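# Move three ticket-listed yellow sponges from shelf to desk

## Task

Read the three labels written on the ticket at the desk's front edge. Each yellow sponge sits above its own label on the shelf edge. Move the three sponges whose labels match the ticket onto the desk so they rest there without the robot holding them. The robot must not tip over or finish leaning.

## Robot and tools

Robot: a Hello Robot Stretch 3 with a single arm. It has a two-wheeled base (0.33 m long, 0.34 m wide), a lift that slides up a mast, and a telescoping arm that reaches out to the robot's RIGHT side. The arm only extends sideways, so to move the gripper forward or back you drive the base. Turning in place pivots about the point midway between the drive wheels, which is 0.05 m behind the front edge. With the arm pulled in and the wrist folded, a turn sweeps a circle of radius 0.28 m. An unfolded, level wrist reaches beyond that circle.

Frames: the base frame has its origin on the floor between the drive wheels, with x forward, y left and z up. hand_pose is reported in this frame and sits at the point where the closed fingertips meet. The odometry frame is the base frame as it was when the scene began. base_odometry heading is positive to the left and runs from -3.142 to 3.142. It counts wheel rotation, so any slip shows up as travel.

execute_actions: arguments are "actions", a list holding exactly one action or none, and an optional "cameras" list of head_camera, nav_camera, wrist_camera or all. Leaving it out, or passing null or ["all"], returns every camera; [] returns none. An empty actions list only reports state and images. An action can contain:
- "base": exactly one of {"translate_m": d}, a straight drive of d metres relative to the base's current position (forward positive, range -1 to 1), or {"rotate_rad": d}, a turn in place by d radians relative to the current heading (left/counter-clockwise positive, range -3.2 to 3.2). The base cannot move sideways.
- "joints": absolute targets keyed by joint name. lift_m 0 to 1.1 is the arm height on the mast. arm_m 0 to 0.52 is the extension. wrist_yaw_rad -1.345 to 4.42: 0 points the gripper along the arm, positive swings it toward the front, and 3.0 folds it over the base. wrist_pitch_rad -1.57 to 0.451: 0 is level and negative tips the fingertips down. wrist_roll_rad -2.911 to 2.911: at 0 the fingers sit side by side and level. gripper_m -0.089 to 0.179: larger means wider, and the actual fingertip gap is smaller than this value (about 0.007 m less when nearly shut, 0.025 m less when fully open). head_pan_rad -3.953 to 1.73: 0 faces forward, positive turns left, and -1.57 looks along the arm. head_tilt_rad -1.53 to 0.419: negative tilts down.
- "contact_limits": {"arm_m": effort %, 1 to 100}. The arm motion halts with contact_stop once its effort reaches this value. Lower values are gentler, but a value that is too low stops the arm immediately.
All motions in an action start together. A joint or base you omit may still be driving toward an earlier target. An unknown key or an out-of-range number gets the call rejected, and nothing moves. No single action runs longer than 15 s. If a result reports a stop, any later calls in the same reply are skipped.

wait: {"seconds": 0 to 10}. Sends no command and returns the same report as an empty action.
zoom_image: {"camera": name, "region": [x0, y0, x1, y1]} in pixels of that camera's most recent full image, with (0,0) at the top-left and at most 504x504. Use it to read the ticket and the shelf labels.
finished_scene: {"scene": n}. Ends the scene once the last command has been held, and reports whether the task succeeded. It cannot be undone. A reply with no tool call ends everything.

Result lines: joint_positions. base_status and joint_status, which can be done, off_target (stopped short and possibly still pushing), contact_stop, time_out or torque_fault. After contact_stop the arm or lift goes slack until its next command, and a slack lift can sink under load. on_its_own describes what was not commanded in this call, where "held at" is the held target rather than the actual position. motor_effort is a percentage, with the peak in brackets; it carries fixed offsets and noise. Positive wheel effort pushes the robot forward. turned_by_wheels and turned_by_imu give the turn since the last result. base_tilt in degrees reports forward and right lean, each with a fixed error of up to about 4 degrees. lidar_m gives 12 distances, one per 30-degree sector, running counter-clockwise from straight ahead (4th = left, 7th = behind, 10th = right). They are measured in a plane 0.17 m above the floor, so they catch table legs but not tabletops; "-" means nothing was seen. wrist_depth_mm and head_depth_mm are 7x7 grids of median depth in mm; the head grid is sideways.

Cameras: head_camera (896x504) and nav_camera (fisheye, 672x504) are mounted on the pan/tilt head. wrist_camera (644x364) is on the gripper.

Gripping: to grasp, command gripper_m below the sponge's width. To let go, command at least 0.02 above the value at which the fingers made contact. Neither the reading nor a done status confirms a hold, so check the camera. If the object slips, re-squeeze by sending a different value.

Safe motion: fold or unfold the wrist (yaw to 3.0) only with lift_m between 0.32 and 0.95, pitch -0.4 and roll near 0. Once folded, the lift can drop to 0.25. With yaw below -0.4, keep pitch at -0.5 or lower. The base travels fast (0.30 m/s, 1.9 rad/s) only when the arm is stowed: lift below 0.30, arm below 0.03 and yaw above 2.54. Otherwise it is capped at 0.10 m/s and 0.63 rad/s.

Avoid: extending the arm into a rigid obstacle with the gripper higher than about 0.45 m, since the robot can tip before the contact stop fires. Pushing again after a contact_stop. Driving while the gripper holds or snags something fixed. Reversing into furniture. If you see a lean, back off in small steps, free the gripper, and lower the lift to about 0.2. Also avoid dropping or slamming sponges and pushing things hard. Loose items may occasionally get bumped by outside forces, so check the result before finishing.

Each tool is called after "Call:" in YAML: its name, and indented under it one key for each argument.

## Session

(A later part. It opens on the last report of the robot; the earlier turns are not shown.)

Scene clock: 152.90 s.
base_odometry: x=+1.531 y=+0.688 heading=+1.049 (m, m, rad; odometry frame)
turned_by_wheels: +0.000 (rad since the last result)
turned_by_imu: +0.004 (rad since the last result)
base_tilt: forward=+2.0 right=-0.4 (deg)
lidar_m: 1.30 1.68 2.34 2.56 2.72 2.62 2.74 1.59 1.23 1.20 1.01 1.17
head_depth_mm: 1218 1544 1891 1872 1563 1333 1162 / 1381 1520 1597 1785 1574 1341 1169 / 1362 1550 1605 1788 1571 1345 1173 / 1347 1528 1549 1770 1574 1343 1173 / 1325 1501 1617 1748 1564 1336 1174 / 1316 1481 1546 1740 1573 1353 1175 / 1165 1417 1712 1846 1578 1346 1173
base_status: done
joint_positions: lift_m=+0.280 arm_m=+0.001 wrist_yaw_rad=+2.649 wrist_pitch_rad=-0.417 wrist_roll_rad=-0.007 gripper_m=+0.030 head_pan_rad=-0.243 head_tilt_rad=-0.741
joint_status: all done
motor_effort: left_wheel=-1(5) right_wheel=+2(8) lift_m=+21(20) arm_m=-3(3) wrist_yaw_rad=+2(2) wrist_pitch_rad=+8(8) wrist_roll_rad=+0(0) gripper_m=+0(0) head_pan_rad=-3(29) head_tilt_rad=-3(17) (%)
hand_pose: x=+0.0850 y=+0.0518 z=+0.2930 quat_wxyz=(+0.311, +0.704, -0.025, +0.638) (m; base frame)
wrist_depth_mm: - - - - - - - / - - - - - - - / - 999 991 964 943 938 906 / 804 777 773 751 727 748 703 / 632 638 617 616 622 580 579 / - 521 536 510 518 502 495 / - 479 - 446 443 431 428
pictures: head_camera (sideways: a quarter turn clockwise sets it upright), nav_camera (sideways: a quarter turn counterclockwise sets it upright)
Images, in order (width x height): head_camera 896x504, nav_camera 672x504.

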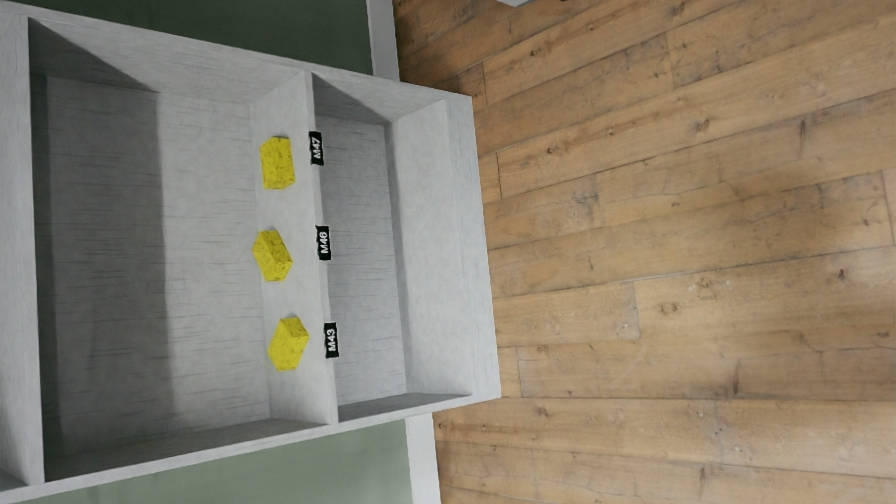

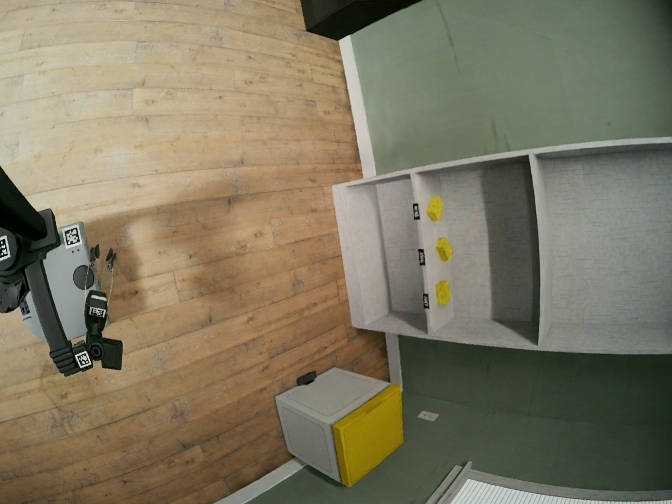

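Call:
execute_actions:
  actions:
    - {"base":{"translate_m":0.36}}
  cameras: []

Call:
execute_actions:
  actions:
    - {"base":{"rotate_rad":1.56},"joints":{"head_pan_rad":-1.57,"head_tilt_rad":-0.8}}
  cameras: []

Call:
execute_actions:
  actions:
    - {"base":{"translate_m":-0.38},"joints":{"lift_m":0.40}}
  cameras: ["head_camera","nav_camera"]

Scene clock: 167.50 s.
base_odometry: x=+1.710 y=+1.000 heading=+1.049 (m, m, rad; odometry frame)
turned_by_wheels: +0.000 (rad since the last result)
turned_by_imu: +0.003 (rad since the last result)
base_tilt: forward=+2.0 right=-0.3 (deg)
lidar_m: 0.94 1.30 1.49 2.54 2.70 3.23 2.95 1.62 1.25 0.94 0.84 1.11
head_depth_mm: 1011 1204 1318 1382 1518 1333 1168 / 1002 1189 1320 1604 1510 1341 1171 / 986 1175 1302 1588 1501 1341 1168 / 945 1161 1287 1550 1491 1334 1176 / 946 1144 1281 1247 1477 1348 1169 / 951 1121 1259 1205 1515 1337 1180 / 876 1000 1246 1514 1567 1347 1166
base_status: done
joint_positions: lift_m=+0.280 arm_m=+0.001 wrist_yaw_rad=+2.649 wrist_pitch_rad=-0.417 wrist_roll_rad=-0.007 gripper_m=+0.030 head_pan_rad=-0.243 head_tilt_rad=-0.742
joint_status: not commanded
motor_effort: left_wheel=-2(5) right_wheel=+2(8) lift_m=+20(21) arm_m=-3(3) wrist_yaw_rad=+2(1) wrist_pitch_rad=+8(8) wrist_roll_rad=+0(0) gripper_m=+0(0) head_pan_rad=-4(4) head_tilt_rad=-3(3) (%)
hand_pose: x=+0.0850 y=+0.0517 z=+0.2930 quat_wxyz=(+0.311, +0.704, -0.025, +0.638) (m; base frame)
wrist_depth_mm: - - - - - - - / - - - - - - - / - - 956 954 954 932 895 / 805 800 769 760 729 721 704 / 634 629 619 624 618 591 585 / - 528 537 511 - 496 500 / - 479 - 447 436 435 429
pictures: none
No camera images: the call's "cameras" was empty. Leave "cameras" out to get every camera's image.

Scene clock: 169.80 s.
base_odometry: x=+1.710 y=+1.000 heading=+2.609 (m, m, rad; odometry frame)
turned_by_wheels: +1.560 (rad since the last result)
turned_by_imu: +1.566 (rad since the last result)
base_tilt: forward=+2.0 right=-0.3 (deg)
lidar_m: 2.54 2.69 3.22 2.92 1.63 1.25 0.96 0.84 1.11 0.94 1.30 1.48
head_depth_mm: 1009 1143 1242 1534 1446 1303 1150 / 1018 1156 1271 1543 1471 1302 1151 / 1026 1175 1271 1560 1483 1304 1147 / 928 1157 1255 1529 1474 1312 1150 / 1051 1213 1436 1654 1506 1304 1156 / 1094 1245 1452 1699 1512 1314 1152 / 1098 1265 1470 1719 1522 1308 1148
base_status: done
joint_positions: lift_m=+0.280 arm_m=+0.001 wrist_yaw_rad=+2.649 wrist_pitch_rad=-0.417 wrist_roll_rad=-0.007 gripper_m=+0.030 head_pan_rad=-1.563 head_tilt_rad=-0.790
joint_status: all done
motor_effort: left_wheel=-2(7) right_wheel=+2(10) lift_m=+20(20) arm_m=-3(3) wrist_yaw_rad=+1(2) wrist_pitch_rad=+8(8) wrist_roll_rad=+0(0) gripper_m=-1(0) head_pan_rad=-4(49) head_tilt_rad=-3(6) (%)
hand_pose: x=+0.0850 y=+0.0517 z=+0.2930 quat_wxyz=(+0.311, +0.704, -0.025, +0.638) (m; base frame)
wrist_depth_mm: - - - - - - - / - - - - - - - / - - - 972 948 948 906 / 783 781 780 737 727 732 707 / 631 629 632 614 625 584 581 / - 523 533 508 523 502 494 / - 474 - 440 435 435 431
pictures: none
No camera images: the call's "cameras" was empty. Leave "cameras" out to get every camera's image.

Scene clock: 174.83 s.
base_odometry: x=+2.037 y=+0.807 heading=+2.609 (m, m, rad; odometry frame)
turned_by_wheels: +0.000 (rad since the last result)
turned_by_imu: -0.002 (rad since the last result)
base_tilt: forward=+2.1 right=-0.4 (deg)
lidar_m: 2.92 3.09 2.98 2.59 1.13 0.87 0.85 0.49 0.62 1.16 1.05 1.79
head_depth_mm: 868 1057 1133 1533 1513 1306 1151 / 865 1130 1250 1487 1455 1308 1144 / 870 1140 1267 1536 1464 1305 1158 / 873 1154 1248 1556 1454 1311 1172 / 1026 1168 1282 1580 1472 1318 1161 / 1032 1181 1278 1586 1478 1310 1153 / 1043 1172 1245 1431 1485 1316 1151
base_status: done
joint_positions: lift_m=+0.400 arm_m=+0.001 wrist_yaw_rad=+2.649 wrist_pitch_rad=-0.417 wrist_roll_rad=-0.007 gripper_m=+0.030 head_pan_rad=-1.563 head_tilt_rad=-0.790
joint_status: all done
motor_effort: left_wheel=-1(10) right_wheel=+2(7) lift_m=+25(26) arm_m=-3(3) wrist_yaw_rad=+1(2) wrist_pitch_rad=+8(8) wrist_roll_rad=+0(0) gripper_m=+0(0) head_pan_rad=-4(4) head_tilt_rad=-3(3) (%)
hand_pose: x=+0.0849 y=+0.0517 z=+0.4127 quat_wxyz=(+0.311, +0.704, -0.025, +0.638) (m; base frame)
wrist_depth_mm: - - - - - - - / - - - - - - - / - - - - - - - / - - 989 979 947 945 918 / 813 814 794 781 796 773 751 / - 680 681 669 671 644 652 / - 583 583 580 568 560 554
pictures: head_camera (sideways: a quarter turn clockwise sets it upright), nav_camera (sideways: a quarter turn counterclockwise sets it upright)
Images, in order (width x height): head_camera 896x504, nav_camera 672x504.

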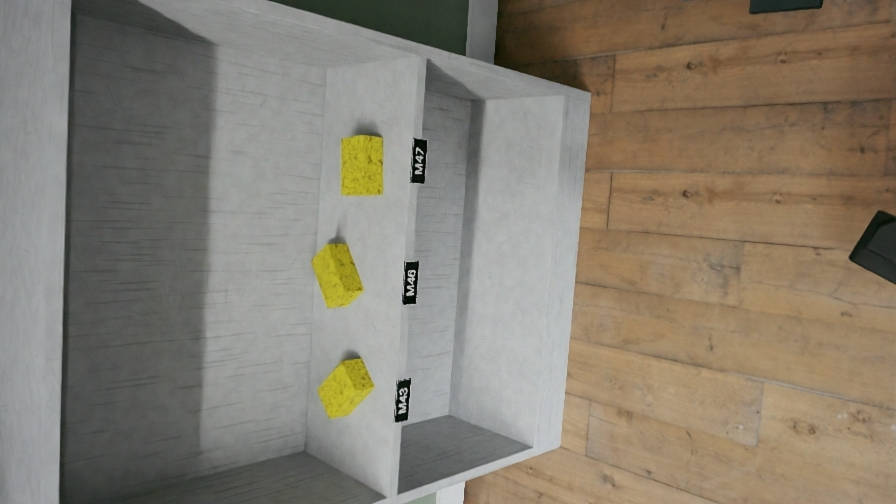

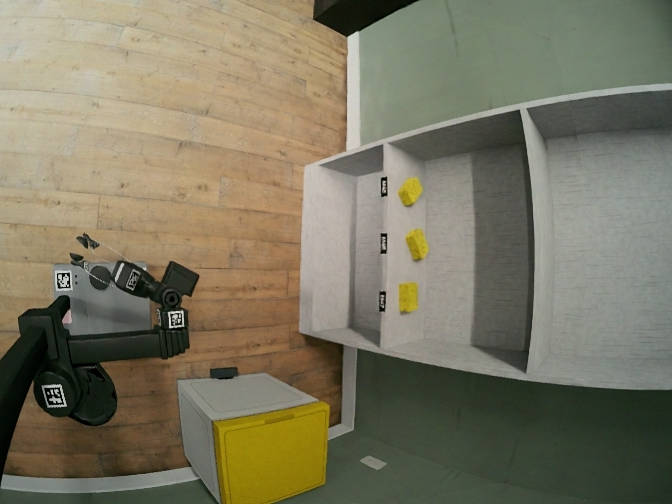

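Call:
execute_actions:
  actions:
    - {"base":{"rotate_rad":-0.15},"joints":{"lift_m":0.53,"wrist_yaw_rad":0,"gripper_m":0.17}}
  cameras: []

Call:
execute_actions:
  actions:
    - {"joints":{"wrist_pitch_rad":0,"arm_m":0.1}}
  cameras: ["wrist_camera","head_camera"]

Scene clock: 196.80 s.
base_odometry: x=+2.037 y=+0.807 heading=+2.459 (m, m, rad; odometry frame)
turned_by_wheels: -0.150 (rad since the last result)
turned_by_imu: -0.150 (rad since the last result)
base_tilt: forward=+2.0 right=-0.3 (deg)
lidar_m: 2.92 2.98 3.37 3.01 1.32 0.90 0.85 0.49 0.52 0.92 1.05 1.57
head_depth_mm: 1053 1210 1404 1647 1441 1228 1131 / 814 1050 1331 1659 1517 1318 1166 / 870 1148 1257 1468 1467 1301 1168 / 872 1155 1263 1547 1457 1315 1152 / 874 1141 1237 1534 1458 1301 1150 / 881 1137 1243 1533 1467 1309 1151 / 886 1131 1250 1541 1466 1306 1151
base_status: done
joint_positions: lift_m=+0.530 arm_m=+0.001 wrist_yaw_rad=+0.002 wrist_pitch_rad=-0.417 wrist_roll_rad=-0.007 gripper_m=+0.170 head_pan_rad=-1.563 head_tilt_rad=-0.790
joint_status: all done
motor_effort: left_wheel=+2(8) right_wheel=-4(6) lift_m=+25(27) arm_m=-3(3) wrist_yaw_rad=-3(1) wrist_pitch_rad=+8(8) wrist_roll_rad=+0(0) gripper_m=+0(81) head_pan_rad=-3(4) head_tilt_rad=-3(4) (%)
hand_pose: x=-0.0211 y=-0.3705 z=+0.5427 quat_wxyz=(+0.694, +0.148, -0.689, -0.146) (m; base frame)
wrist_depth_mm: 745 823 753 716 886 933 902 / 660 901 916 970 - - 904 / 780 967 989 - - - 465 / 828 - - - - - 420 / 971 905 911 915 973 914 416 / 877 852 850 825 811 771 396 / 735 717 724 713 705 676 457
pictures: none
No camera images: the call's "cameras" was empty. Leave "cameras" out to get every camera's image.

Scene clock: 198.77 s.
base_odometry: x=+2.037 y=+0.807 heading=+2.459 (m, m, rad; odometry frame)
turned_by_wheels: +0.000 (rad since the last result)
turned_by_imu: +0.000 (rad since the last result)
base_tilt: forward=+2.1 right=-0.4 (deg)
lidar_m: 2.91 2.97 3.37 3.02 1.32 0.90 0.85 0.49 0.52 0.92 1.05 1.57
head_depth_mm: 1061 1208 1405 1676 1438 1218 1131 / 813 1047 1341 1664 1504 1324 - / 870 1151 1250 1460 1464 1356 1109 / 874 1149 1269 1540 1464 1307 1131 / 878 1141 1246 1531 1458 1309 1154 / 874 1138 1246 1540 1464 1321 1153 / 886 1131 1248 1541 1454 1302 1156
base_status: not commanded
joint_positions: lift_m=+0.530 arm_m=+0.100 wrist_yaw_rad=+0.001 wrist_pitch_rad=-0.025 wrist_roll_rad=-0.007 gripper_m=+0.170 head_pan_rad=-1.563 head_tilt_rad=-0.790
joint_status: all done
motor_effort: left_wheel=+2(2) right_wheel=-4(4) lift_m=+25(25) arm_m=+2(4) wrist_yaw_rad=-2(3) wrist_pitch_rad=+11(12) wrist_roll_rad=+0(0) gripper_m=+0(0) head_pan_rad=-4(4) head_tilt_rad=-3(3) (%)
hand_pose: x=-0.0212 y=-0.5002 z=+0.6381 quat_wxyz=(+0.710, +0.009, -0.704, -0.009) (m; base frame)
wrist_depth_mm: 767 754 782 776 768 854 872 / 770 787 808 823 785 896 904 / 780 799 817 835 816 934 916 / 774 825 825 834 819 956 923 / 600 641 664 638 868 954 875 / 769 899 911 921 995 - 848 / 734 909 910 908 994 - 976
pictures: head_camera (sideways: a quarter turn clockwise sets it upright), wrist_camera
Images, in order (width x height): head_camera 896x504, wrist_camera 644x364.

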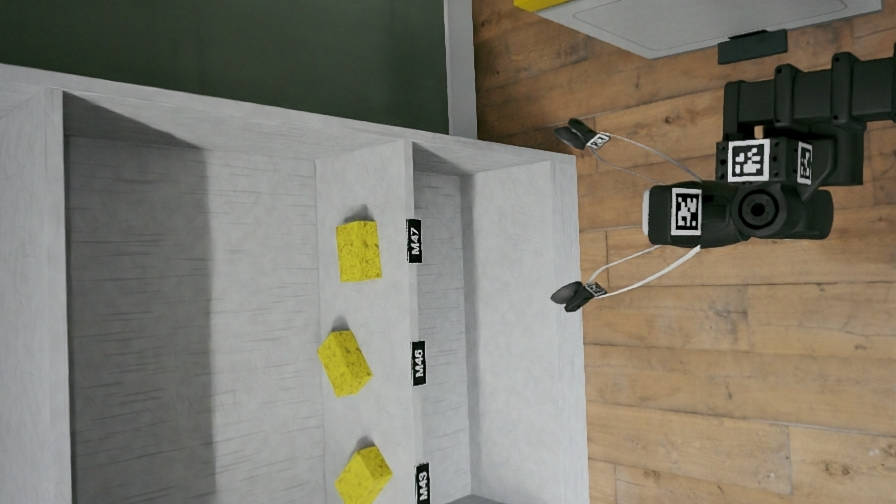

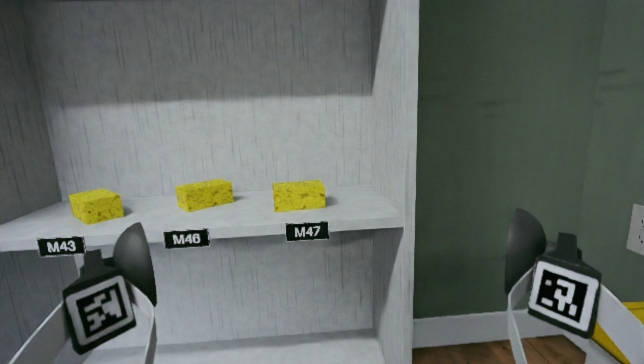

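Call:
execute_actions:
  actions:
    - {"joints":{"wrist_yaw_rad":1.6,"arm_m":0},"base":{"rotate_rad":-0.5}}
  cameras: []

Call:
execute_actions:
  actions:
    - {"base":{"translate_m":0.28}}
  cameras: []

Call:
execute_actions:
  actions:
    - {"base":{"rotate_rad":0.5}}
  cameras: []

Call:
execute_actions:
  actions:
    - {"base":{"translate_m":-0.19},"joints":{"wrist_yaw_rad":0}}

Scene clock: 222.97 s.
base_odometry: x=+2.037 y=+0.807 heading=+1.959 (m, m, rad; odometry frame)
turned_by_wheels: -0.500 (rad since the last result)
turned_by_imu: -0.502 (rad since the last result)
base_tilt: forward=+2.0 right=-0.3 (deg)
lidar_m: 1.61 2.92 2.98 3.35 3.35 1.29 0.90 0.85 0.49 0.54 0.92 1.05
head_depth_mm: 965 1041 1158 1163 981 1173 1150 / 1082 1194 1327 1171 986 999 1168 / 1222 1371 1552 1161 1030 1211 1191 / 1222 1388 1606 1766 1387 1309 1177 / 1160 1314 1495 1698 1510 1318 1147 / 1099 1232 1392 1539 1452 1314 1149 / 1011 959 1210 1438 1418 1308 1128
base_status: done
joint_positions: lift_m=+0.530 arm_m=+0.001 wrist_yaw_rad=+1.598 wrist_pitch_rad=-0.025 wrist_roll_rad=-0.007 gripper_m=+0.170 head_pan_rad=-1.563 head_tilt_rad=-0.790
joint_status: all done
motor_effort: left_wheel=+3(6) right_wheel=-4(7) lift_m=+25(25) arm_m=-3(6) wrist_yaw_rad=+2(4) wrist_pitch_rad=+11(12) wrist_roll_rad=+0(0) gripper_m=+0(0) head_pan_rad=-3(3) head_tilt_rad=-3(3) (%)
hand_pose: x=+0.2341 y=-0.1391 z=+0.6382 quat_wxyz=(+0.501, +0.511, -0.485, +0.502) (m; base frame)
wrist_depth_mm: - - - - - 876 780 / - - - - - 901 805 / - - - - - 930 853 / - - - - - 875 762 / - - - - - - 833 / - - - - - - 830 / - - - - - 926 838
pictures: none
No camera images: the call's "cameras" was empty. Leave "cameras" out to get every camera's image.

Scene clock: 226.73 s.
base_odometry: x=+1.931 y=+1.066 heading=+1.959 (m, m, rad; odometry frame)
turned_by_wheels: +0.000 (rad since the last result)
turned_by_imu: +0.002 (rad since the last result)
base_tilt: forward=+2.0 right=-0.4 (deg)
lidar_m: 1.40 2.68 2.74 3.60 3.25 1.64 1.14 0.67 0.65 0.87 1.01 0.81
head_depth_mm: 1224 1346 1491 1495 1094 1235 1151 / 1211 1403 1640 1764 1403 1309 1171 / 1133 1298 1517 1728 1513 1306 1187 / 781 904 1063 1277 1443 1307 1170 / 815 1043 1198 1138 1423 1316 1153 / 767 1029 1163 1074 1389 1311 1156 / 766 971 1098 1061 1367 1270 1131
base_status: done
joint_positions: lift_m=+0.530 arm_m=+0.001 wrist_yaw_rad=+1.598 wrist_pitch_rad=-0.025 wrist_roll_rad=-0.007 gripper_m=+0.170 head_pan_rad=-1.563 head_tilt_rad=-0.790
joint_status: not commanded
motor_effort: left_wheel=+2(8) right_wheel=-4(3) lift_m=+25(25) arm_m=-3(3) wrist_yaw_rad=+2(2) wrist_pitch_rad=+11(11) wrist_roll_rad=+0(0) gripper_m=+0(0) head_pan_rad=-2(4) head_tilt_rad=-3(3) (%)
hand_pose: x=+0.2341 y=-0.1391 z=+0.6382 quat_wxyz=(+0.501, +0.511, -0.485, +0.502) (m; base frame)
wrist_depth_mm: - - - - - 866 642 / - - - - - 879 649 / - - - - - 888 678 / - - - - - 952 680 / - - - - - - 522 / - - - - - - 707 / - - - - - 797 786
pictures: none
No camera images: the call's "cameras" was empty. Leave "cameras" out to get every camera's image.

Scene clock: 228.47 s.
base_odometry: x=+1.931 y=+1.066 heading=+2.459 (m, m, rad; odometry frame)
turned_by_wheels: +0.500 (rad since the last result)
turned_by_imu: +0.503 (rad since the last result)
base_tilt: forward=+2.0 right=-0.3 (deg)
lidar_m: 2.21 2.73 3.52 3.18 1.68 1.15 0.74 0.65 0.88 1.01 0.81 1.37
head_depth_mm: 757 1004 1165 1128 1363 1307 1153 / 757 999 1161 1083 1394 1308 1176 / 758 994 1154 1098 1393 1308 1191 / 758 992 1144 1103 1395 1309 1163 / 762 991 1145 1077 1386 1310 1156 / 762 984 1137 1096 1364 1311 1155 / 720 960 1047 1052 1493 1314 1133
base_status: done
joint_positions: lift_m=+0.530 arm_m=+0.001 wrist_yaw_rad=+1.599 wrist_pitch_rad=-0.024 wrist_roll_rad=-0.007 gripper_m=+0.170 head_pan_rad=-1.563 head_tilt_rad=-0.790
joint_status: not commanded
motor_effort: left_wheel=-2(4) right_wheel=+3(6) lift_m=+25(26) arm_m=-3(3) wrist_yaw_rad=+2(2) wrist_pitch_rad=+11(11) wrist_roll_rad=+0(0) gripper_m=+0(0) head_pan_rad=-4(3) head_tilt_rad=-3(3) (%)
hand_pose: x=+0.2341 y=-0.1390 z=+0.6382 quat_wxyz=(+0.501, +0.511, -0.485, +0.503) (m; base frame)
wrist_depth_mm: - - - - - - - / - - - - - - - / - - - - - - - / - - - - - - - / - - - - - - - / - - - - - - 978 / - - - - - - 985
pictures: none
No camera images: the call's "cameras" was empty. Leave "cameras" out to get every camera's image.

Scene clock: 231.33 s.
base_odometry: x=+2.079 y=+0.946 heading=+2.459 (m, m, rad; odometry frame)
turned_by_wheels: +0.000 (rad since the last result)
turned_by_imu: -0.001 (rad since the last result)
base_tilt: forward=+2.0 right=-0.4 (deg)
lidar_m: 2.40 2.93 3.48 3.14 1.39 0.95 0.77 0.47 0.59 0.81 0.91 1.39
head_depth_mm: 688 800 1208 1479 1510 1305 1143 / 756 990 1095 1104 1408 1305 1170 / 757 1010 1173 1104 1397 1306 1160 / 757 1001 1168 1107 1403 1302 1150 / 763 1005 1138 1110 1397 1310 1151 / 765 998 1156 1139 1396 1316 1150 / 767 994 1148 1084 1403 1311 1152
base_status: done
joint_positions: lift_m=+0.530 arm_m=+0.001 wrist_yaw_rad=+0.002 wrist_pitch_rad=-0.024 wrist_roll_rad=-0.007 gripper_m=+0.170 head_pan_rad=-1.563 head_tilt_rad=-0.790
joint_status: all done
motor_effort: left_wheel=-1(5) right_wheel=+2(3) lift_m=+25(25) arm_m=-3(3) wrist_yaw_rad=-2(3) wrist_pitch_rad=+11(11) wrist_roll_rad=+0(0) gripper_m=+0(0) head_pan_rad=-4(3) head_tilt_rad=-3(3) (%)
hand_pose: x=-0.0210 y=-0.4016 z=+0.6382 quat_wxyz=(+0.710, +0.010, -0.704, -0.008) (m; base frame)
wrist_depth_mm: 709 719 733 750 663 799 851 / 730 747 768 769 679 840 865 / 723 770 772 783 694 859 888 / 712 781 798 819 692 923 945 / 599 605 561 594 575 926 944 / 668 851 838 883 847 948 929 / 657 860 913 865 851 956 986
pictures: head_camera (sideways: a quarter turn clockwise sets it upright), nav_camera (sideways: a quarter turn counterclockwise sets it upright), wrist_camera
Images, in order (width x height): head_camera 896x504, nav_camera 672x504, wrist_camera 644x364.

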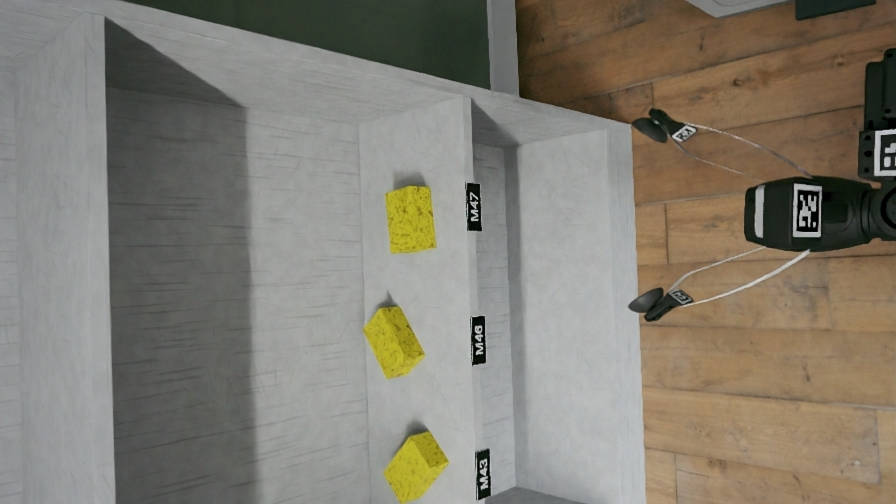

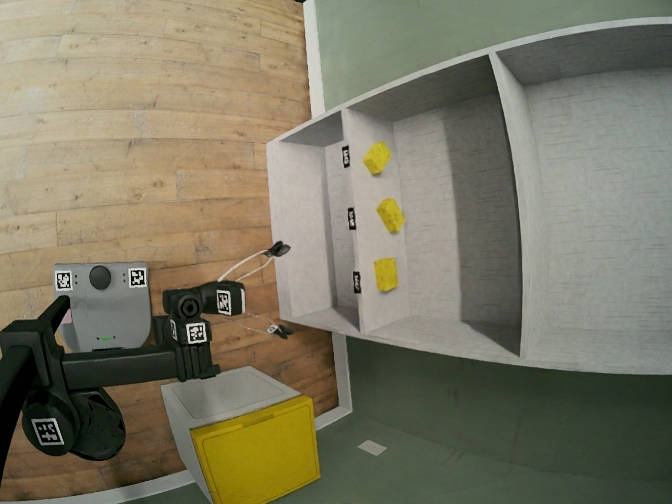

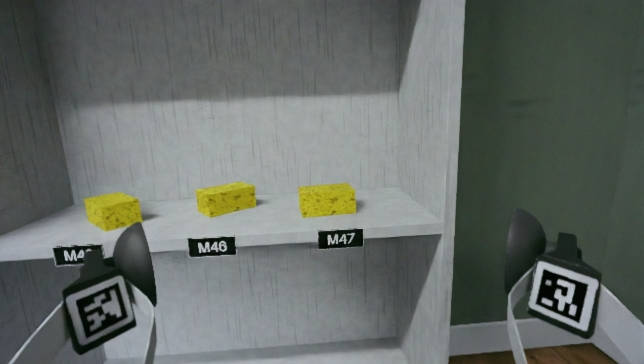

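Call:
execute_actions:
  actions:
    - {"joints":{"lift_m":0.55,"arm_m":0.3},"contact_limits":{"arm_m":14}}
  cameras: ["wrist_camera"]

Scene clock: 239.37 s.
base_odometry: x=+2.079 y=+0.946 heading=+2.459 (m, m, rad; odometry frame)
turned_by_wheels: +0.000 (rad since the last result)
turned_by_imu: +0.001 (rad since the last result)
base_tilt: forward=+2.0 right=-0.4 (deg)
lidar_m: 2.39 2.92 3.49 3.15 1.39 0.95 0.78 0.47 0.59 0.82 0.91 1.39
head_depth_mm: 687 800 1209 1472 1511 1300 1151 / 754 981 1103 1100 1520 1336 1132 / 754 1010 1172 1099 - 1303 1153 / 758 1004 1165 1098 1387 1306 1152 / 760 1005 1132 1104 1404 1307 1153 / 764 994 1154 1138 1399 1305 1155 / 770 991 1147 1085 1404 1307 1148
base_status: not commanded
joint_positions: lift_m=+0.550 arm_m=+0.300 wrist_yaw_rad=+0.001 wrist_pitch_rad=-0.024 wrist_roll_rad=-0.007 gripper_m=+0.170 head_pan_rad=-1.563 head_tilt_rad=-0.790
joint_status: all done
motor_effort: left_wheel=-1(2) right_wheel=+2(2) lift_m=+25(26) arm_m=+3(3) wrist_yaw_rad=-1(2) wrist_pitch_rad=+11(11) wrist_roll_rad=+0(0) gripper_m=+0(0) head_pan_rad=-3(4) head_tilt_rad=-3(3) (%)
contact_limits: arm_m 14 (drawing in: default 17, maximum 28; extending or still: default 23, maximum 37)
hand_pose: x=-0.0213 y=-0.7002 z=+0.6584 quat_wxyz=(+0.710, +0.009, -0.704, -0.008) (m; base frame)
wrist_depth_mm: 430 440 447 453 464 329 229 / 455 453 463 471 480 332 233 / 458 471 479 481 494 337 246 / 476 485 494 497 508 344 257 / 493 497 508 513 518 373 260 / 435 381 399 328 403 377 625 / 349 318 324 320 315 308 282
pictures: wrist_camera
Images, in order (width x height): wrist_camera 644x364.

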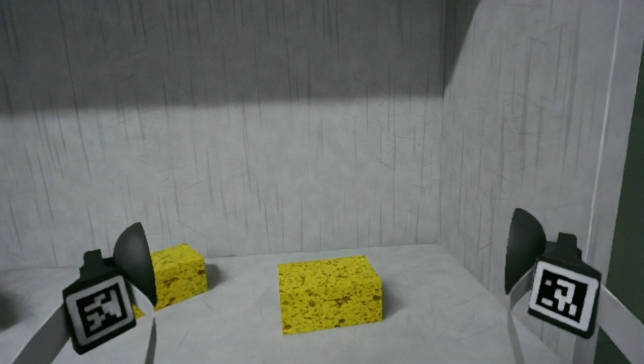

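Call:
execute_actions:
  actions:
    - {"joints":{"lift_m":0.525,"arm_m":0.4,"gripper_m":0.16},"contact_limits":{"arm_m":14}}
  cameras: ["wrist_camera"]

Scene clock: 251.33 s.
base_odometry: x=+2.079 y=+0.946 heading=+2.459 (m, m, rad; odometry frame)
turned_by_wheels: +0.000 (rad since the last result)
turned_by_imu: +0.001 (rad since the last result)
base_tilt: forward=+2.0 right=-0.3 (deg)
lidar_m: 2.40 2.92 3.49 3.14 1.39 0.95 0.77 0.47 0.59 0.82 0.91 1.40
head_depth_mm: 689 799 1215 1468 1502 1299 1151 / 757 985 1097 1102 1490 1306 - / 755 1010 1171 1109 1382 1302 1150 / 757 1009 1164 1104 1394 1318 1152 / 760 1004 1137 1102 1402 1314 1155 / 761 994 1160 1139 1401 1304 1149 / 768 990 1149 1079 1405 1314 1150
base_status: not commanded
joint_positions: lift_m=+0.525 arm_m=+0.400 wrist_yaw_rad=+0.001 wrist_pitch_rad=-0.024 wrist_roll_rad=-0.007 gripper_m=+0.160 head_pan_rad=-1.563 head_tilt_rad=-0.790
joint_status: all done
motor_effort: left_wheel=-2(2) right_wheel=+2(2) lift_m=+20(22) arm_m=+2(2) wrist_yaw_rad=-1(1) wrist_pitch_rad=+11(11) wrist_roll_rad=+0(0) gripper_m=+0(50) head_pan_rad=-4(3) head_tilt_rad=-3(3) (%)
contact_limits: arm_m 14 (drawing in: default 17, maximum 28; extending or still: default 23, maximum 37)
hand_pose: x=-0.0213 y=-0.8002 z=+0.6337 quat_wxyz=(+0.710, +0.009, -0.704, -0.008) (m; base frame)
wrist_depth_mm: 343 347 352 360 366 319 220 / 355 355 365 374 373 324 222 / 365 371 375 381 389 328 224 / 376 379 395 395 400 330 228 / 389 396 404 409 422 360 228 / 394 - 374 273 360 333 213 / 247 277 277 223 253 271 244
pictures: wrist_camera
Images, in order (width x height): wrist_camera 644x364.

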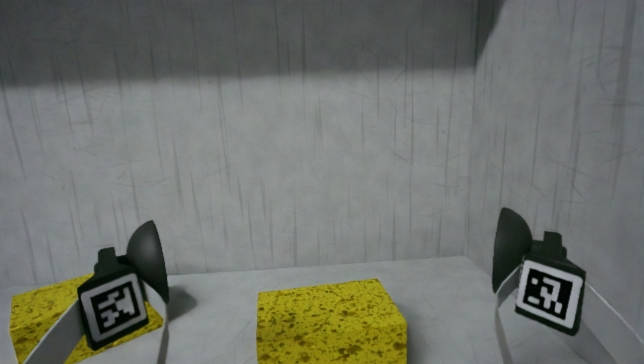

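Call:
execute_actions:
  actions:
    - {"joints":{"arm_m":0.36,"gripper_m":0.145}}
  cameras: []

Call:
execute_actions:
  actions:
    - {"joints":{"lift_m":0.46}}
  cameras: ["wrist_camera","head_camera"]

Scene clock: 272.07 s.
base_odometry: x=+2.079 y=+0.946 heading=+2.459 (m, m, rad; odometry frame)
turned_by_wheels: +0.000 (rad since the last result)
turned_by_imu: +0.000 (rad since the last result)
base_tilt: forward=+1.9 right=-0.4 (deg)
lidar_m: 2.40 2.93 3.48 3.13 1.39 0.95 0.77 0.46 0.59 0.81 0.90 1.39
head_depth_mm: 689 799 1208 1474 1504 1306 1146 / 751 983 1101 1103 1482 - - / 755 1013 1169 1097 1364 1309 1151 / 761 1000 1165 1101 1396 1313 1147 / 760 1001 1134 1100 1395 1303 1150 / 764 998 1157 1139 1399 1312 1153 / 766 993 1154 1084 1412 1307 1155
base_status: not commanded
joint_positions: lift_m=+0.525 arm_m=+0.360 wrist_yaw_rad=+0.001 wrist_pitch_rad=-0.024 wrist_roll_rad=-0.007 gripper_m=+0.145 head_pan_rad=-1.563 head_tilt_rad=-0.790
joint_status: all done
motor_effort: left_wheel=-2(1) right_wheel=+2(2) lift_m=+20(20) arm_m=-3(5) wrist_yaw_rad=-1(1) wrist_pitch_rad=+11(11) wrist_roll_rad=+0(1) gripper_m=+0(60) head_pan_rad=-3(3) head_tilt_rad=-3(3) (%)
hand_pose: x=-0.0213 y=-0.7609 z=+0.6337 quat_wxyz=(+0.710, +0.009, -0.704, -0.008) (m; base frame)
wrist_depth_mm: 378 383 391 396 407 324 224 / 391 397 399 412 419 328 226 / 403 406 419 425 431 332 228 / 411 421 425 439 448 335 230 / 429 435 447 452 462 315 232 / 347 - 373 277 337 - 225 / 294 277 287 258 269 270 236
pictures: none
No camera images: the call's "cameras" was empty. Leave "cameras" out to get every camera's image.

Scene clock: 273.50 s.
base_odometry: x=+2.079 y=+0.946 heading=+2.459 (m, m, rad; odometry frame)
turned_by_wheels: +0.000 (rad since the last result)
turned_by_imu: +0.000 (rad since the last result)
base_tilt: forward=+1.9 right=-0.3 (deg)
lidar_m: 2.40 2.94 3.47 3.12 1.39 0.95 0.77 0.47 0.59 0.81 0.91 1.39
head_depth_mm: 689 796 1207 1472 1506 1309 1150 / 758 983 1095 1101 1485 1324 - / 756 1015 1169 1098 - 1301 1150 / 756 1002 1166 1103 1392 1302 1149 / 761 1006 1142 1111 1398 1305 1152 / 764 996 1154 1137 1402 1306 1152 / 769 993 1145 1075 1399 1310 1163
base_status: not commanded
joint_positions: lift_m=+0.460 arm_m=+0.360 wrist_yaw_rad=+0.001 wrist_pitch_rad=-0.024 wrist_roll_rad=-0.007 gripper_m=+0.145 head_pan_rad=-1.563 head_tilt_rad=-0.790
joint_status: all done
motor_effort: left_wheel=-2(1) right_wheel=+2(3) lift_m=+20(20) arm_m=-3(3) wrist_yaw_rad=+0(1) wrist_pitch_rad=+11(11) wrist_roll_rad=-1(0) gripper_m=+0(0) head_pan_rad=-5(3) head_tilt_rad=-3(3) (%)
hand_pose: x=-0.0213 y=-0.7609 z=+0.5687 quat_wxyz=(+0.710, +0.009, -0.704, -0.008) (m; base frame)
wrist_depth_mm: 376 383 390 393 411 323 224 / 386 393 397 407 418 330 226 / 398 408 418 423 430 332 226 / 416 420 429 432 442 336 228 / 281 302 345 246 299 308 232 / 251 - 240 235 232 - 215 / 201 181 186 182 185 188 191
pictures: head_camera (sideways: a quarter turn clockwise sets it upright), wrist_camera
Images, in order (width x height): head_camera 896x504, wrist_camera 644x364.

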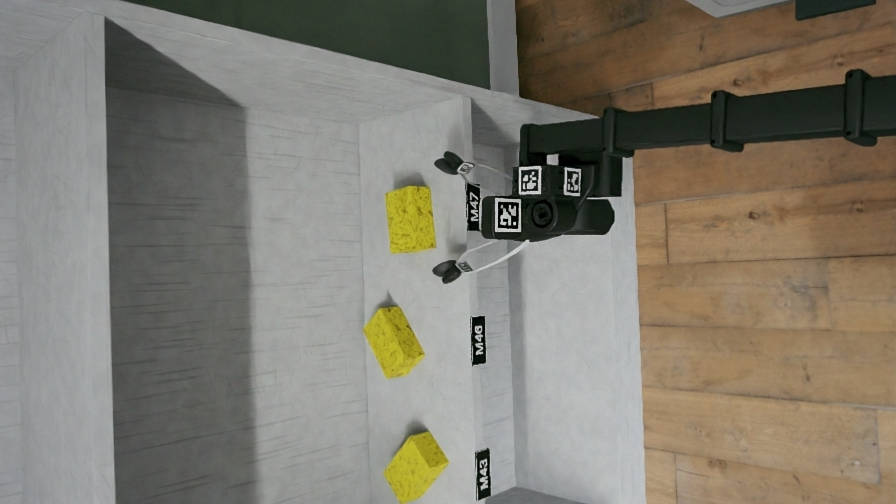

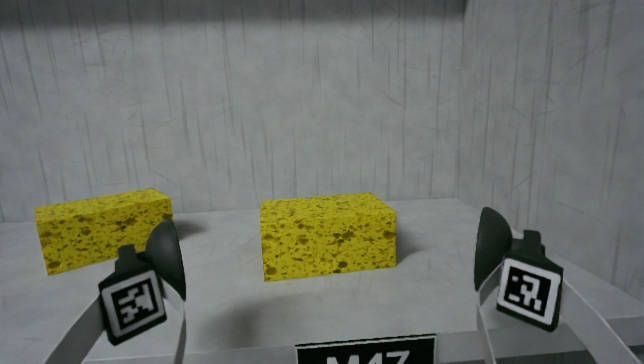

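Call:
execute_actions:
  actions:
    - {"joints":{"arm_m":0.45,"gripper_m":0.155},"contact_limits":{"arm_m":14}}
  cameras: ["wrist_camera","head_camera"]

Scene clock: 279.30 s.
base_odometry: x=+2.079 y=+0.946 heading=+2.459 (m, m, rad; odometry frame)
turned_by_wheels: +0.000 (rad since the last result)
turned_by_imu: +0.001 (rad since the last result)
base_tilt: forward=+2.0 right=-0.4 (deg)
lidar_m: 2.40 2.93 3.50 3.13 1.39 0.95 0.77 0.47 0.59 0.81 0.91 1.39
head_depth_mm: 689 800 1210 1471 1501 1305 1153 / 756 985 1097 1100 1482 1312 - / 759 1012 1177 1098 1386 1308 1145 / 757 1006 1158 1099 1390 1316 1151 / 759 998 1141 1108 1404 1312 1154 / 763 997 1156 1136 1405 1304 1153 / 765 993 1147 1081 1399 1316 1153
base_status: not commanded
joint_positions: lift_m=+0.460 arm_m=+0.450 wrist_yaw_rad=+0.001 wrist_pitch_rad=-0.024 wrist_roll_rad=-0.007 gripper_m=+0.155 head_pan_rad=-1.563 head_tilt_rad=-0.790
joint_status: all done
motor_effort: left_wheel=-1(2) right_wheel=+2(2) lift_m=+20(20) arm_m=+2(1) wrist_yaw_rad=-1(1) wrist_pitch_rad=+11(11) wrist_roll_rad=+0(0) gripper_m=+0(46) head_pan_rad=-4(4) head_tilt_rad=-3(3) (%)
contact_limits: arm_m 14 (drawing in: default 17, maximum 28; extending or still: default 23, maximum 37)
hand_pose: x=-0.0213 y=-0.8502 z=+0.5687 quat_wxyz=(+0.710, +0.009, -0.704, -0.008) (m; base frame)
wrist_depth_mm: 296 302 305 314 316 311 216 / 303 310 316 321 328 316 218 / 319 319 327 332 339 319 221 / 327 332 339 342 355 327 222 / 231 334 344 209 324 294 225 / 216 - 171 157 163 222 207 / 200 180 155 158 167 175 167
pictures: head_camera (sideways: a quarter turn clockwise sets it upright), wrist_camera
Images, in order (width x height): head_camera 896x504, wrist_camera 644x364.

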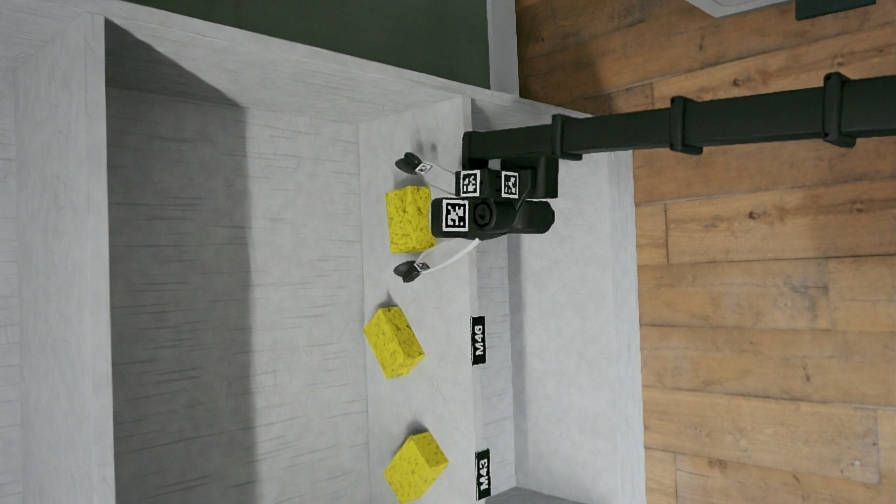

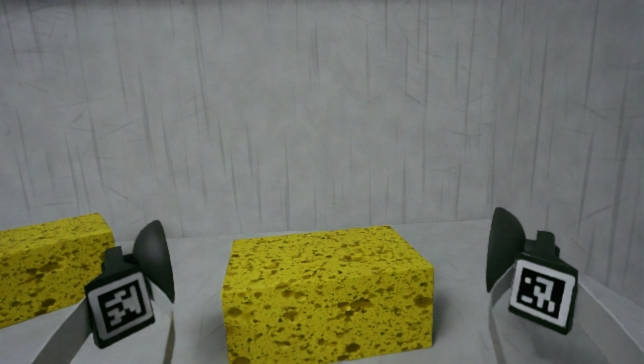

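Call:
execute_actions:
  actions:
    - {"joints":{"gripper_m":0.06}}
  cameras: []

Call:
execute_actions:
  actions:
    - {"joints":{"lift_m":0.485}}
  cameras: ["wrist_camera"]

Call:
execute_actions:
  actions:
    - {"joints":{"arm_m":0}}
  cameras: ["wrist_camera"]

Scene clock: 286.80 s.
base_odometry: x=+2.079 y=+0.946 heading=+2.459 (m, m, rad; odometry frame)
turned_by_wheels: +0.000 (rad since the last result)
turned_by_imu: +0.001 (rad since the last result)
base_tilt: forward=+2.0 right=-0.4 (deg)
lidar_m: 2.39 2.92 3.49 3.14 1.39 0.95 0.77 0.47 0.59 0.82 0.91 1.39
head_depth_mm: 688 797 1204 1474 1502 1310 1156 / 755 984 1101 1101 1483 1316 - / 755 1009 1168 1101 1392 1306 1142 / 757 1005 1167 1106 1403 1311 1154 / 760 1004 1140 1109 1403 1308 1150 / 764 999 1157 1138 1395 1309 1152 / 765 995 1154 1079 1405 1304 1146
base_status: not commanded
joint_positions: lift_m=+0.460 arm_m=+0.450 wrist_yaw_rad=+0.001 wrist_pitch_rad=-0.020 wrist_roll_rad=-0.007 gripper_m=+0.061 head_pan_rad=-1.563 head_tilt_rad=-0.790
joint_status: all done
motor_effort: left_wheel=-2(1) right_wheel=+2(2) lift_m=+20(20) arm_m=+3(3) wrist_yaw_rad=+0(1) wrist_pitch_rad=+9(11) wrist_roll_rad=+0(0) gripper_m=-17(90) head_pan_rad=-4(3) head_tilt_rad=-3(3) (%)
hand_pose: x=-0.0213 y=-0.8503 z=+0.5696 quat_wxyz=(+0.710, +0.008, -0.704, -0.007) (m; base frame)
wrist_depth_mm: 297 302 308 313 318 313 216 / 306 313 317 322 327 315 217 / 315 318 329 331 339 323 220 / 325 333 336 341 350 322 223 / 233 334 343 212 327 293 224 / 217 236 152 158 163 241 212 / 193 188 154 159 168 177 175
pictures: none
No camera images: the call's "cameras" was empty. Leave "cameras" out to get every camera's image.

Scene clock: 287.80 s.
base_odometry: x=+2.079 y=+0.946 heading=+2.459 (m, m, rad; odometry frame)
turned_by_wheels: +0.000 (rad since the last result)
turned_by_imu: +0.000 (rad since the last result)
base_tilt: forward=+1.9 right=-0.3 (deg)
lidar_m: 2.39 2.92 3.47 3.12 1.39 0.95 0.77 0.47 0.60 0.82 0.90 1.39
head_depth_mm: 687 801 1205 1476 1503 1308 1141 / 755 990 1096 1106 1479 1315 - / 754 1008 1180 1105 1391 1302 1151 / 756 1002 1168 1105 1388 1306 1144 / 758 1003 1136 1102 1395 1307 1151 / 763 1002 1153 1139 1398 1293 1153 / 764 996 1148 1084 1411 1304 1140
base_status: not commanded
joint_positions: lift_m=+0.485 arm_m=+0.450 wrist_yaw_rad=+0.001 wrist_pitch_rad=-0.021 wrist_roll_rad=-0.007 gripper_m=+0.061 head_pan_rad=-1.563 head_tilt_rad=-0.790
joint_status: all done
motor_effort: left_wheel=+0(2) right_wheel=+2(2) lift_m=+26(25) arm_m=+3(2) wrist_yaw_rad=-1(1) wrist_pitch_rad=+10(9) wrist_roll_rad=+0(0) gripper_m=-16(16) head_pan_rad=-4(3) head_tilt_rad=-3(3) (%)
hand_pose: x=-0.0213 y=-0.8503 z=+0.5942 quat_wxyz=(+0.710, +0.008, -0.704, -0.007) (m; base frame)
wrist_depth_mm: 297 303 311 310 318 313 216 / 306 313 318 321 326 316 218 / 315 320 325 337 338 321 220 / 328 333 337 342 351 325 223 / 337 338 340 211 358 312 226 / 225 272 151 158 164 276 228 / 217 226 155 160 198 213 209
pictures: wrist_camera
Images, in order (width x height): wrist_camera 644x364.

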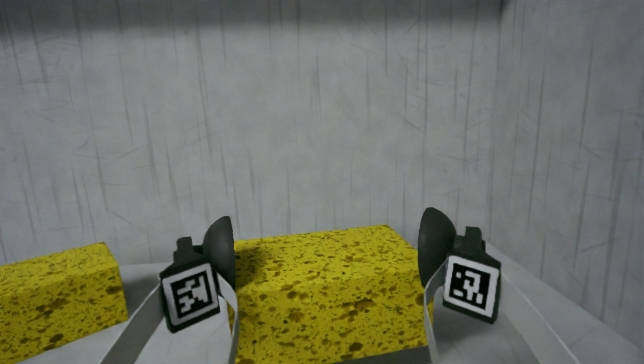

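Scene clock: 292.30 s.
base_odometry: x=+2.079 y=+0.946 heading=+2.459 (m, m, rad; odometry frame)
turned_by_wheels: +0.000 (rad since the last result)
turned_by_imu: +0.001 (rad since the last result)
base_tilt: forward=+2.0 right=-0.3 (deg)
lidar_m: 2.39 2.93 3.48 3.13 1.39 0.95 0.77 0.47 0.59 0.81 0.91 1.40
head_depth_mm: 690 795 1207 1474 1505 1302 1149 / 758 983 1095 1102 1422 1306 1155 / 757 1010 1170 1136 1392 1263 1159 / 757 1008 1167 1137 1391 1259 1158 / 761 1009 1139 1102 1397 1305 1156 / 761 997 1150 1135 1400 1314 1154 / 768 994 1150 1077 1405 1313 1154
base_status: not commanded
joint_positions: lift_m=+0.485 arm_m=+0.001 wrist_yaw_rad=+0.000 wrist_pitch_rad=-0.022 wrist_roll_rad=-0.007 gripper_m=+0.061 head_pan_rad=-1.563 head_tilt_rad=-0.790
joint_status: all done
motor_effort: left_wheel=-1(1) right_wheel=+2(2) lift_m=+26(25) arm_m=-3(1) wrist_yaw_rad=+0(1) wrist_pitch_rad=+10(10) wrist_roll_rad=+0(0) gripper_m=-17(17) head_pan_rad=-4(3) head_tilt_rad=-3(3) (%)
hand_pose: x=-0.0214 y=-0.4017 z=+0.5939 quat_wxyz=(+0.710, +0.008, -0.704, -0.008) (m; base frame)
wrist_depth_mm: 723 724 746 753 648 817 828 / 713 750 754 749 663 837 854 / 721 766 790 789 675 876 863 / 677 780 666 718 601 901 910 / 595 831 534 210 568 925 939 / 716 861 152 158 164 973 986 / 701 844 154 159 594 945 930
pictures: wrist_camera
Images, in order (width x height): wrist_camera 644x364.

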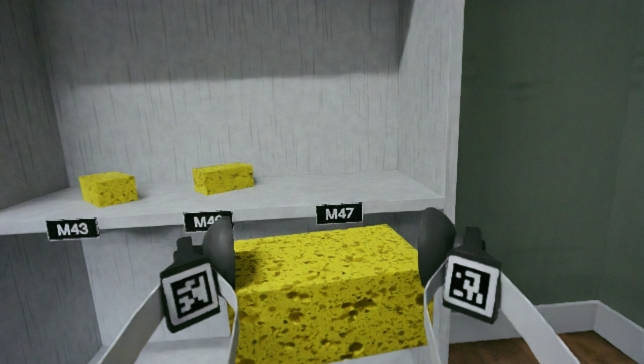

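Call:
execute_actions:
  actions:
    - {"joints":{"lift_m":0.36,"wrist_pitch_rad":-0.4,"wrist_yaw_rad":2.65,"head_pan_rad":0,"head_tilt_rad":-0.6}}
  cameras: []

Call:
execute_actions:
  actions:
    - {"joints":{"lift_m":0.29}}
  cameras: []

Call:
execute_actions:
  actions:
    - {"base":{"rotate_rad":1.57}}
  cameras: []

Call:
execute_actions:
  actions:
    - {"base":{"translate_m":1.0}}
  cameras: []

Call:
execute_actions:
  actions:
    - {"base":{"translate_m":0.8}}
  cameras: ["head_camera","nav_camera"]

Scene clock: 319.53 s.
base_odometry: x=+2.079 y=+0.946 heading=+2.459 (m, m, rad; odometry frame)
turned_by_wheels: +0.000 (rad since the last result)
turned_by_imu: +0.001 (rad since the last result)
base_tilt: forward=+2.0 right=-0.4 (deg)
lidar_m: 2.39 2.93 3.49 3.13 1.39 0.95 0.77 0.47 0.59 0.81 0.90 1.39
head_depth_mm: 2405 2144 2402 2132 1782 1464 1233 / 2447 2771 2945 2241 1781 1464 1241 / 2491 2692 2886 2278 1776 1459 1234 / 2474 2714 2920 2239 1768 1476 1234 / 2452 2719 2906 2259 1775 1455 1236 / 2381 2699 2872 2257 1766 1472 1244 / 2376 2645 2819 2249 1754 1463 1238
base_status: not commanded
joint_positions: lift_m=+0.360 arm_m=+0.001 wrist_yaw_rad=+2.648 wrist_pitch_rad=-0.417 wrist_roll_rad=-0.007 gripper_m=+0.061 head_pan_rad=-0.007 head_tilt_rad=-0.606
joint_status: all done
motor_effort: left_wheel=-2(2) right_wheel=+2(2) lift_m=+20(21) arm_m=-2(3) wrist_yaw_rad=+3(4) wrist_pitch_rad=+8(9) wrist_roll_rad=+0(0) gripper_m=-17(17) head_pan_rad=+4(52) head_tilt_rad=+2(15) (%)
hand_pose: x=+0.0851 y=+0.0516 z=+0.3729 quat_wxyz=(+0.312, +0.704, -0.026, +0.638) (m; base frame)
wrist_depth_mm: - - - - - - - / - - - - - - - / - - - - - - - / 950 907 917 900 882 881 836 / 761 755 761 209 708 697 690 / - 620 152 158 164 610 601 / - 533 155 160 502 514 514
pictures: none
No camera images: the call's "cameras" was empty. Leave "cameras" out to get every camera's image.

Scene clock: 321.00 s.
base_odometry: x=+2.079 y=+0.946 heading=+2.459 (m, m, rad; odometry frame)
turned_by_wheels: +0.000 (rad since the last result)
turned_by_imu: +0.000 (rad since the last result)
base_tilt: forward=+2.0 right=-0.4 (deg)
lidar_m: 2.40 2.92 3.48 3.12 1.39 0.95 0.77 0.47 0.59 0.81 0.91 1.39
head_depth_mm: 2401 2178 2412 2101 1756 1460 1241 / 2490 2741 2941 2245 1784 1468 1245 / 2464 2770 2904 2252 1764 1472 1248 / 2453 2693 2923 2239 1780 1454 1243 / 2461 2717 2944 2266 1780 1457 1249 / 2401 2666 2851 2267 1778 1459 1242 / 2359 2639 2871 2242 1768 1453 1241
base_status: not commanded
joint_positions: lift_m=+0.290 arm_m=+0.001 wrist_yaw_rad=+2.648 wrist_pitch_rad=-0.418 wrist_roll_rad=-0.007 gripper_m=+0.061 head_pan_rad=-0.007 head_tilt_rad=-0.606
joint_status: all done
motor_effort: left_wheel=-1(1) right_wheel=+1(2) lift_m=+20(19) arm_m=-3(3) wrist_yaw_rad=+2(2) wrist_pitch_rad=+9(8) wrist_roll_rad=+0(0) gripper_m=-17(16) head_pan_rad=+5(4) head_tilt_rad=+2(2) (%)
hand_pose: x=+0.0850 y=+0.0516 z=+0.3028 quat_wxyz=(+0.312, +0.704, -0.025, +0.637) (m; base frame)
wrist_depth_mm: - - - - - - - / - - - - - - - / - - - - 964 944 928 / 817 793 781 758 748 724 722 / 659 638 657 210 617 606 602 / - 542 152 158 164 537 501 / - - 153 160 424 445 434
pictures: none
No camera images: the call's "cameras" was empty. Leave "cameras" out to get every camera's image.

Scene clock: 323.30 s.
base_odometry: x=+2.079 y=+0.946 heading=-2.254 (m, m, rad; odometry frame)
turned_by_wheels: +1.570 (rad since the last result)
turned_by_imu: +1.576 (rad since the last result)
base_tilt: forward=+2.0 right=-0.4 (deg)
lidar_m: 3.13 1.38 0.95 0.76 0.53 0.60 0.83 0.91 1.40 2.39 2.92 3.47
head_depth_mm: 3223 3524 3070 2244 1773 1455 1239 / 3158 3504 3041 2255 1789 1457 1231 / 3193 3305 3056 2235 1769 1461 1249 / 3237 3477 3086 2243 1795 1464 1245 / 3197 3400 3097 2232 1777 1454 1244 / 3128 3451 3068 2256 1763 1458 1234 / 3079 3281 2959 2266 1761 1456 1247
base_status: done
joint_positions: lift_m=+0.290 arm_m=+0.001 wrist_yaw_rad=+2.648 wrist_pitch_rad=-0.418 wrist_roll_rad=-0.007 gripper_m=+0.061 head_pan_rad=-0.007 head_tilt_rad=-0.605
joint_status: not commanded
motor_effort: left_wheel=-2(7) right_wheel=+2(10) lift_m=+20(20) arm_m=-3(3) wrist_yaw_rad=+2(2) wrist_pitch_rad=+8(8) wrist_roll_rad=+0(0) gripper_m=-17(17) head_pan_rad=+4(4) head_tilt_rad=+2(2) (%)
hand_pose: x=+0.0850 y=+0.0516 z=+0.3028 quat_wxyz=(+0.312, +0.704, -0.025, +0.638) (m; base frame)
wrist_depth_mm: 716 782 945 - - - - / 746 866 997 - - - - / 781 884 995 995 984 951 928 / 670 782 783 775 742 738 718 / 623 642 663 209 616 607 595 / - 541 152 159 164 531 504 / - - 153 160 424 444 438
pictures: none
No camera images: the call's "cameras" was empty. Leave "cameras" out to get every camera's image.

Scene clock: 328.23 s.
base_odometry: x=+1.447 y=+0.171 heading=-2.254 (m, m, rad; odometry frame)
turned_by_wheels: +0.000 (rad since the last result)
turned_by_imu: +0.006 (rad since the last result)
base_tilt: forward=+2.0 right=-0.3 (deg)
lidar_m: 2.14 1.46 1.03 0.97 0.99 1.26 1.80 1.81 2.66 2.79 2.85 2.21
head_depth_mm: 2357 2377 2805 2235 1781 1459 1244 / 2323 2231 2731 2219 1774 1459 1240 / 2308 2387 2754 2226 1762 1454 1239 / 2322 2196 2766 2231 1773 1469 1240 / 2320 2391 2748 2247 1783 1465 1250 / 2276 2501 2800 2260 1777 1467 1237 / 2299 2504 2746 2257 1776 1466 1236
base_status: done
joint_positions: lift_m=+0.290 arm_m=+0.001 wrist_yaw_rad=+2.649 wrist_pitch_rad=-0.418 wrist_roll_rad=-0.007 gripper_m=+0.061 head_pan_rad=-0.007 head_tilt_rad=-0.605
joint_status: not commanded
motor_effort: left_wheel=-2(5) right_wheel=+2(9) lift_m=+20(20) arm_m=-3(2) wrist_yaw_rad=+2(2) wrist_pitch_rad=+8(8) wrist_roll_rad=+0(1) gripper_m=-17(16) head_pan_rad=+4(3) head_tilt_rad=+2(2) (%)
hand_pose: x=+0.0849 y=+0.0516 z=+0.3027 quat_wxyz=(+0.312, +0.704, -0.025, +0.638) (m; base frame)
wrist_depth_mm: 774 877 973 - - - - / 815 922 - - - - - / 855 948 - 993 993 943 917 / 823 799 759 764 754 727 718 / 656 645 648 210 617 593 601 / - 542 152 158 164 522 506 / - - 152 160 422 439 437
pictures: none
No camera images: the call's "cameras" was empty. Leave "cameras" out to get every camera's image.

Scene clock: 332.67 s.
base_odometry: x=+0.942 y=-0.450 heading=-2.255 (m, m, rad; odometry frame)
turned_by_wheels: +0.000 (rad since the last result)
turned_by_imu: +0.005 (rad since the last result)
base_tilt: forward=+1.9 right=-0.3 (deg)
lidar_m: 1.35 1.57 1.07 1.00 1.05 1.37 2.04 2.90 2.91 2.74 2.80 1.46
head_depth_mm: 1635 1770 1365 2015 1779 1467 1237 / 1637 1768 1374 2119 1783 1460 1242 / 1622 1763 1368 2176 1777 1466 1247 / 1615 1754 1364 2093 1766 1473 1243 / 1599 1731 1364 2091 1764 1460 1241 / 1598 1742 1372 2136 1774 1469 1232 / 1579 1763 1928 2109 1772 1464 1238
base_status: done
joint_positions: lift_m=+0.290 arm_m=+0.001 wrist_yaw_rad=+2.649 wrist_pitch_rad=-0.418 wrist_roll_rad=-0.007 gripper_m=+0.061 head_pan_rad=-0.007 head_tilt_rad=-0.605
joint_status: not commanded
motor_effort: left_wheel=-1(5) right_wheel=+2(8) lift_m=+21(20) arm_m=-2(3) wrist_yaw_rad=+2(2) wrist_pitch_rad=+8(9) wrist_roll_rad=+0(0) gripper_m=-17(17) head_pan_rad=+4(4) head_tilt_rad=+2(2) (%)
hand_pose: x=+0.0849 y=+0.0516 z=+0.3027 quat_wxyz=(+0.312, +0.704, -0.025, +0.638) (m; base frame)
wrist_depth_mm: 826 884 - - - - - / 878 958 - - - - - / 925 992 - 992 955 950 925 / 824 804 770 753 748 729 717 / 656 647 649 209 616 615 588 / - 542 152 157 164 522 510 / - - 153 160 422 436 441
pictures: head_camera (sideways: a quarter turn clockwise sets it upright), nav_camera (sideways: a quarter turn counterclockwise sets it upright)
Images, in order (width x height): head_camera 896x504, nav_camera 672x504.

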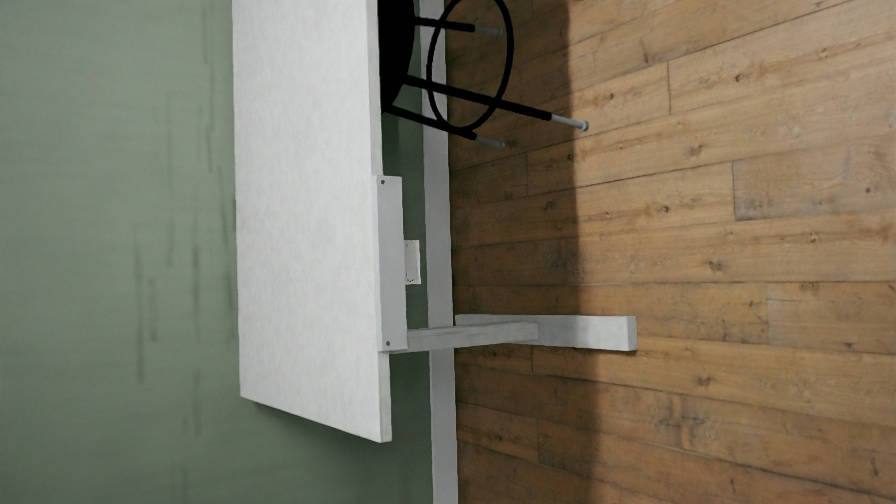

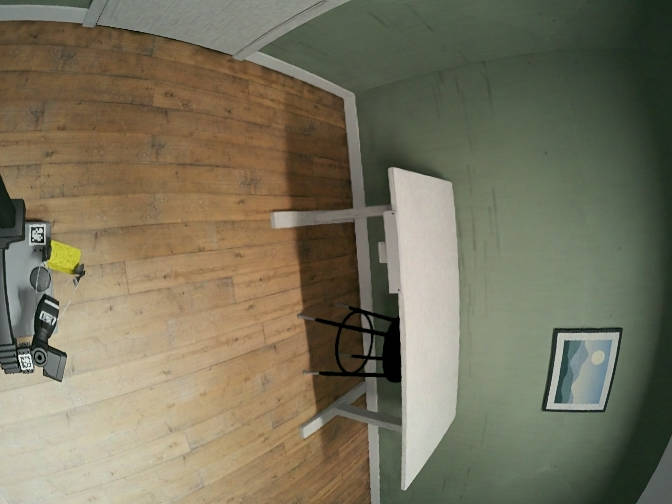

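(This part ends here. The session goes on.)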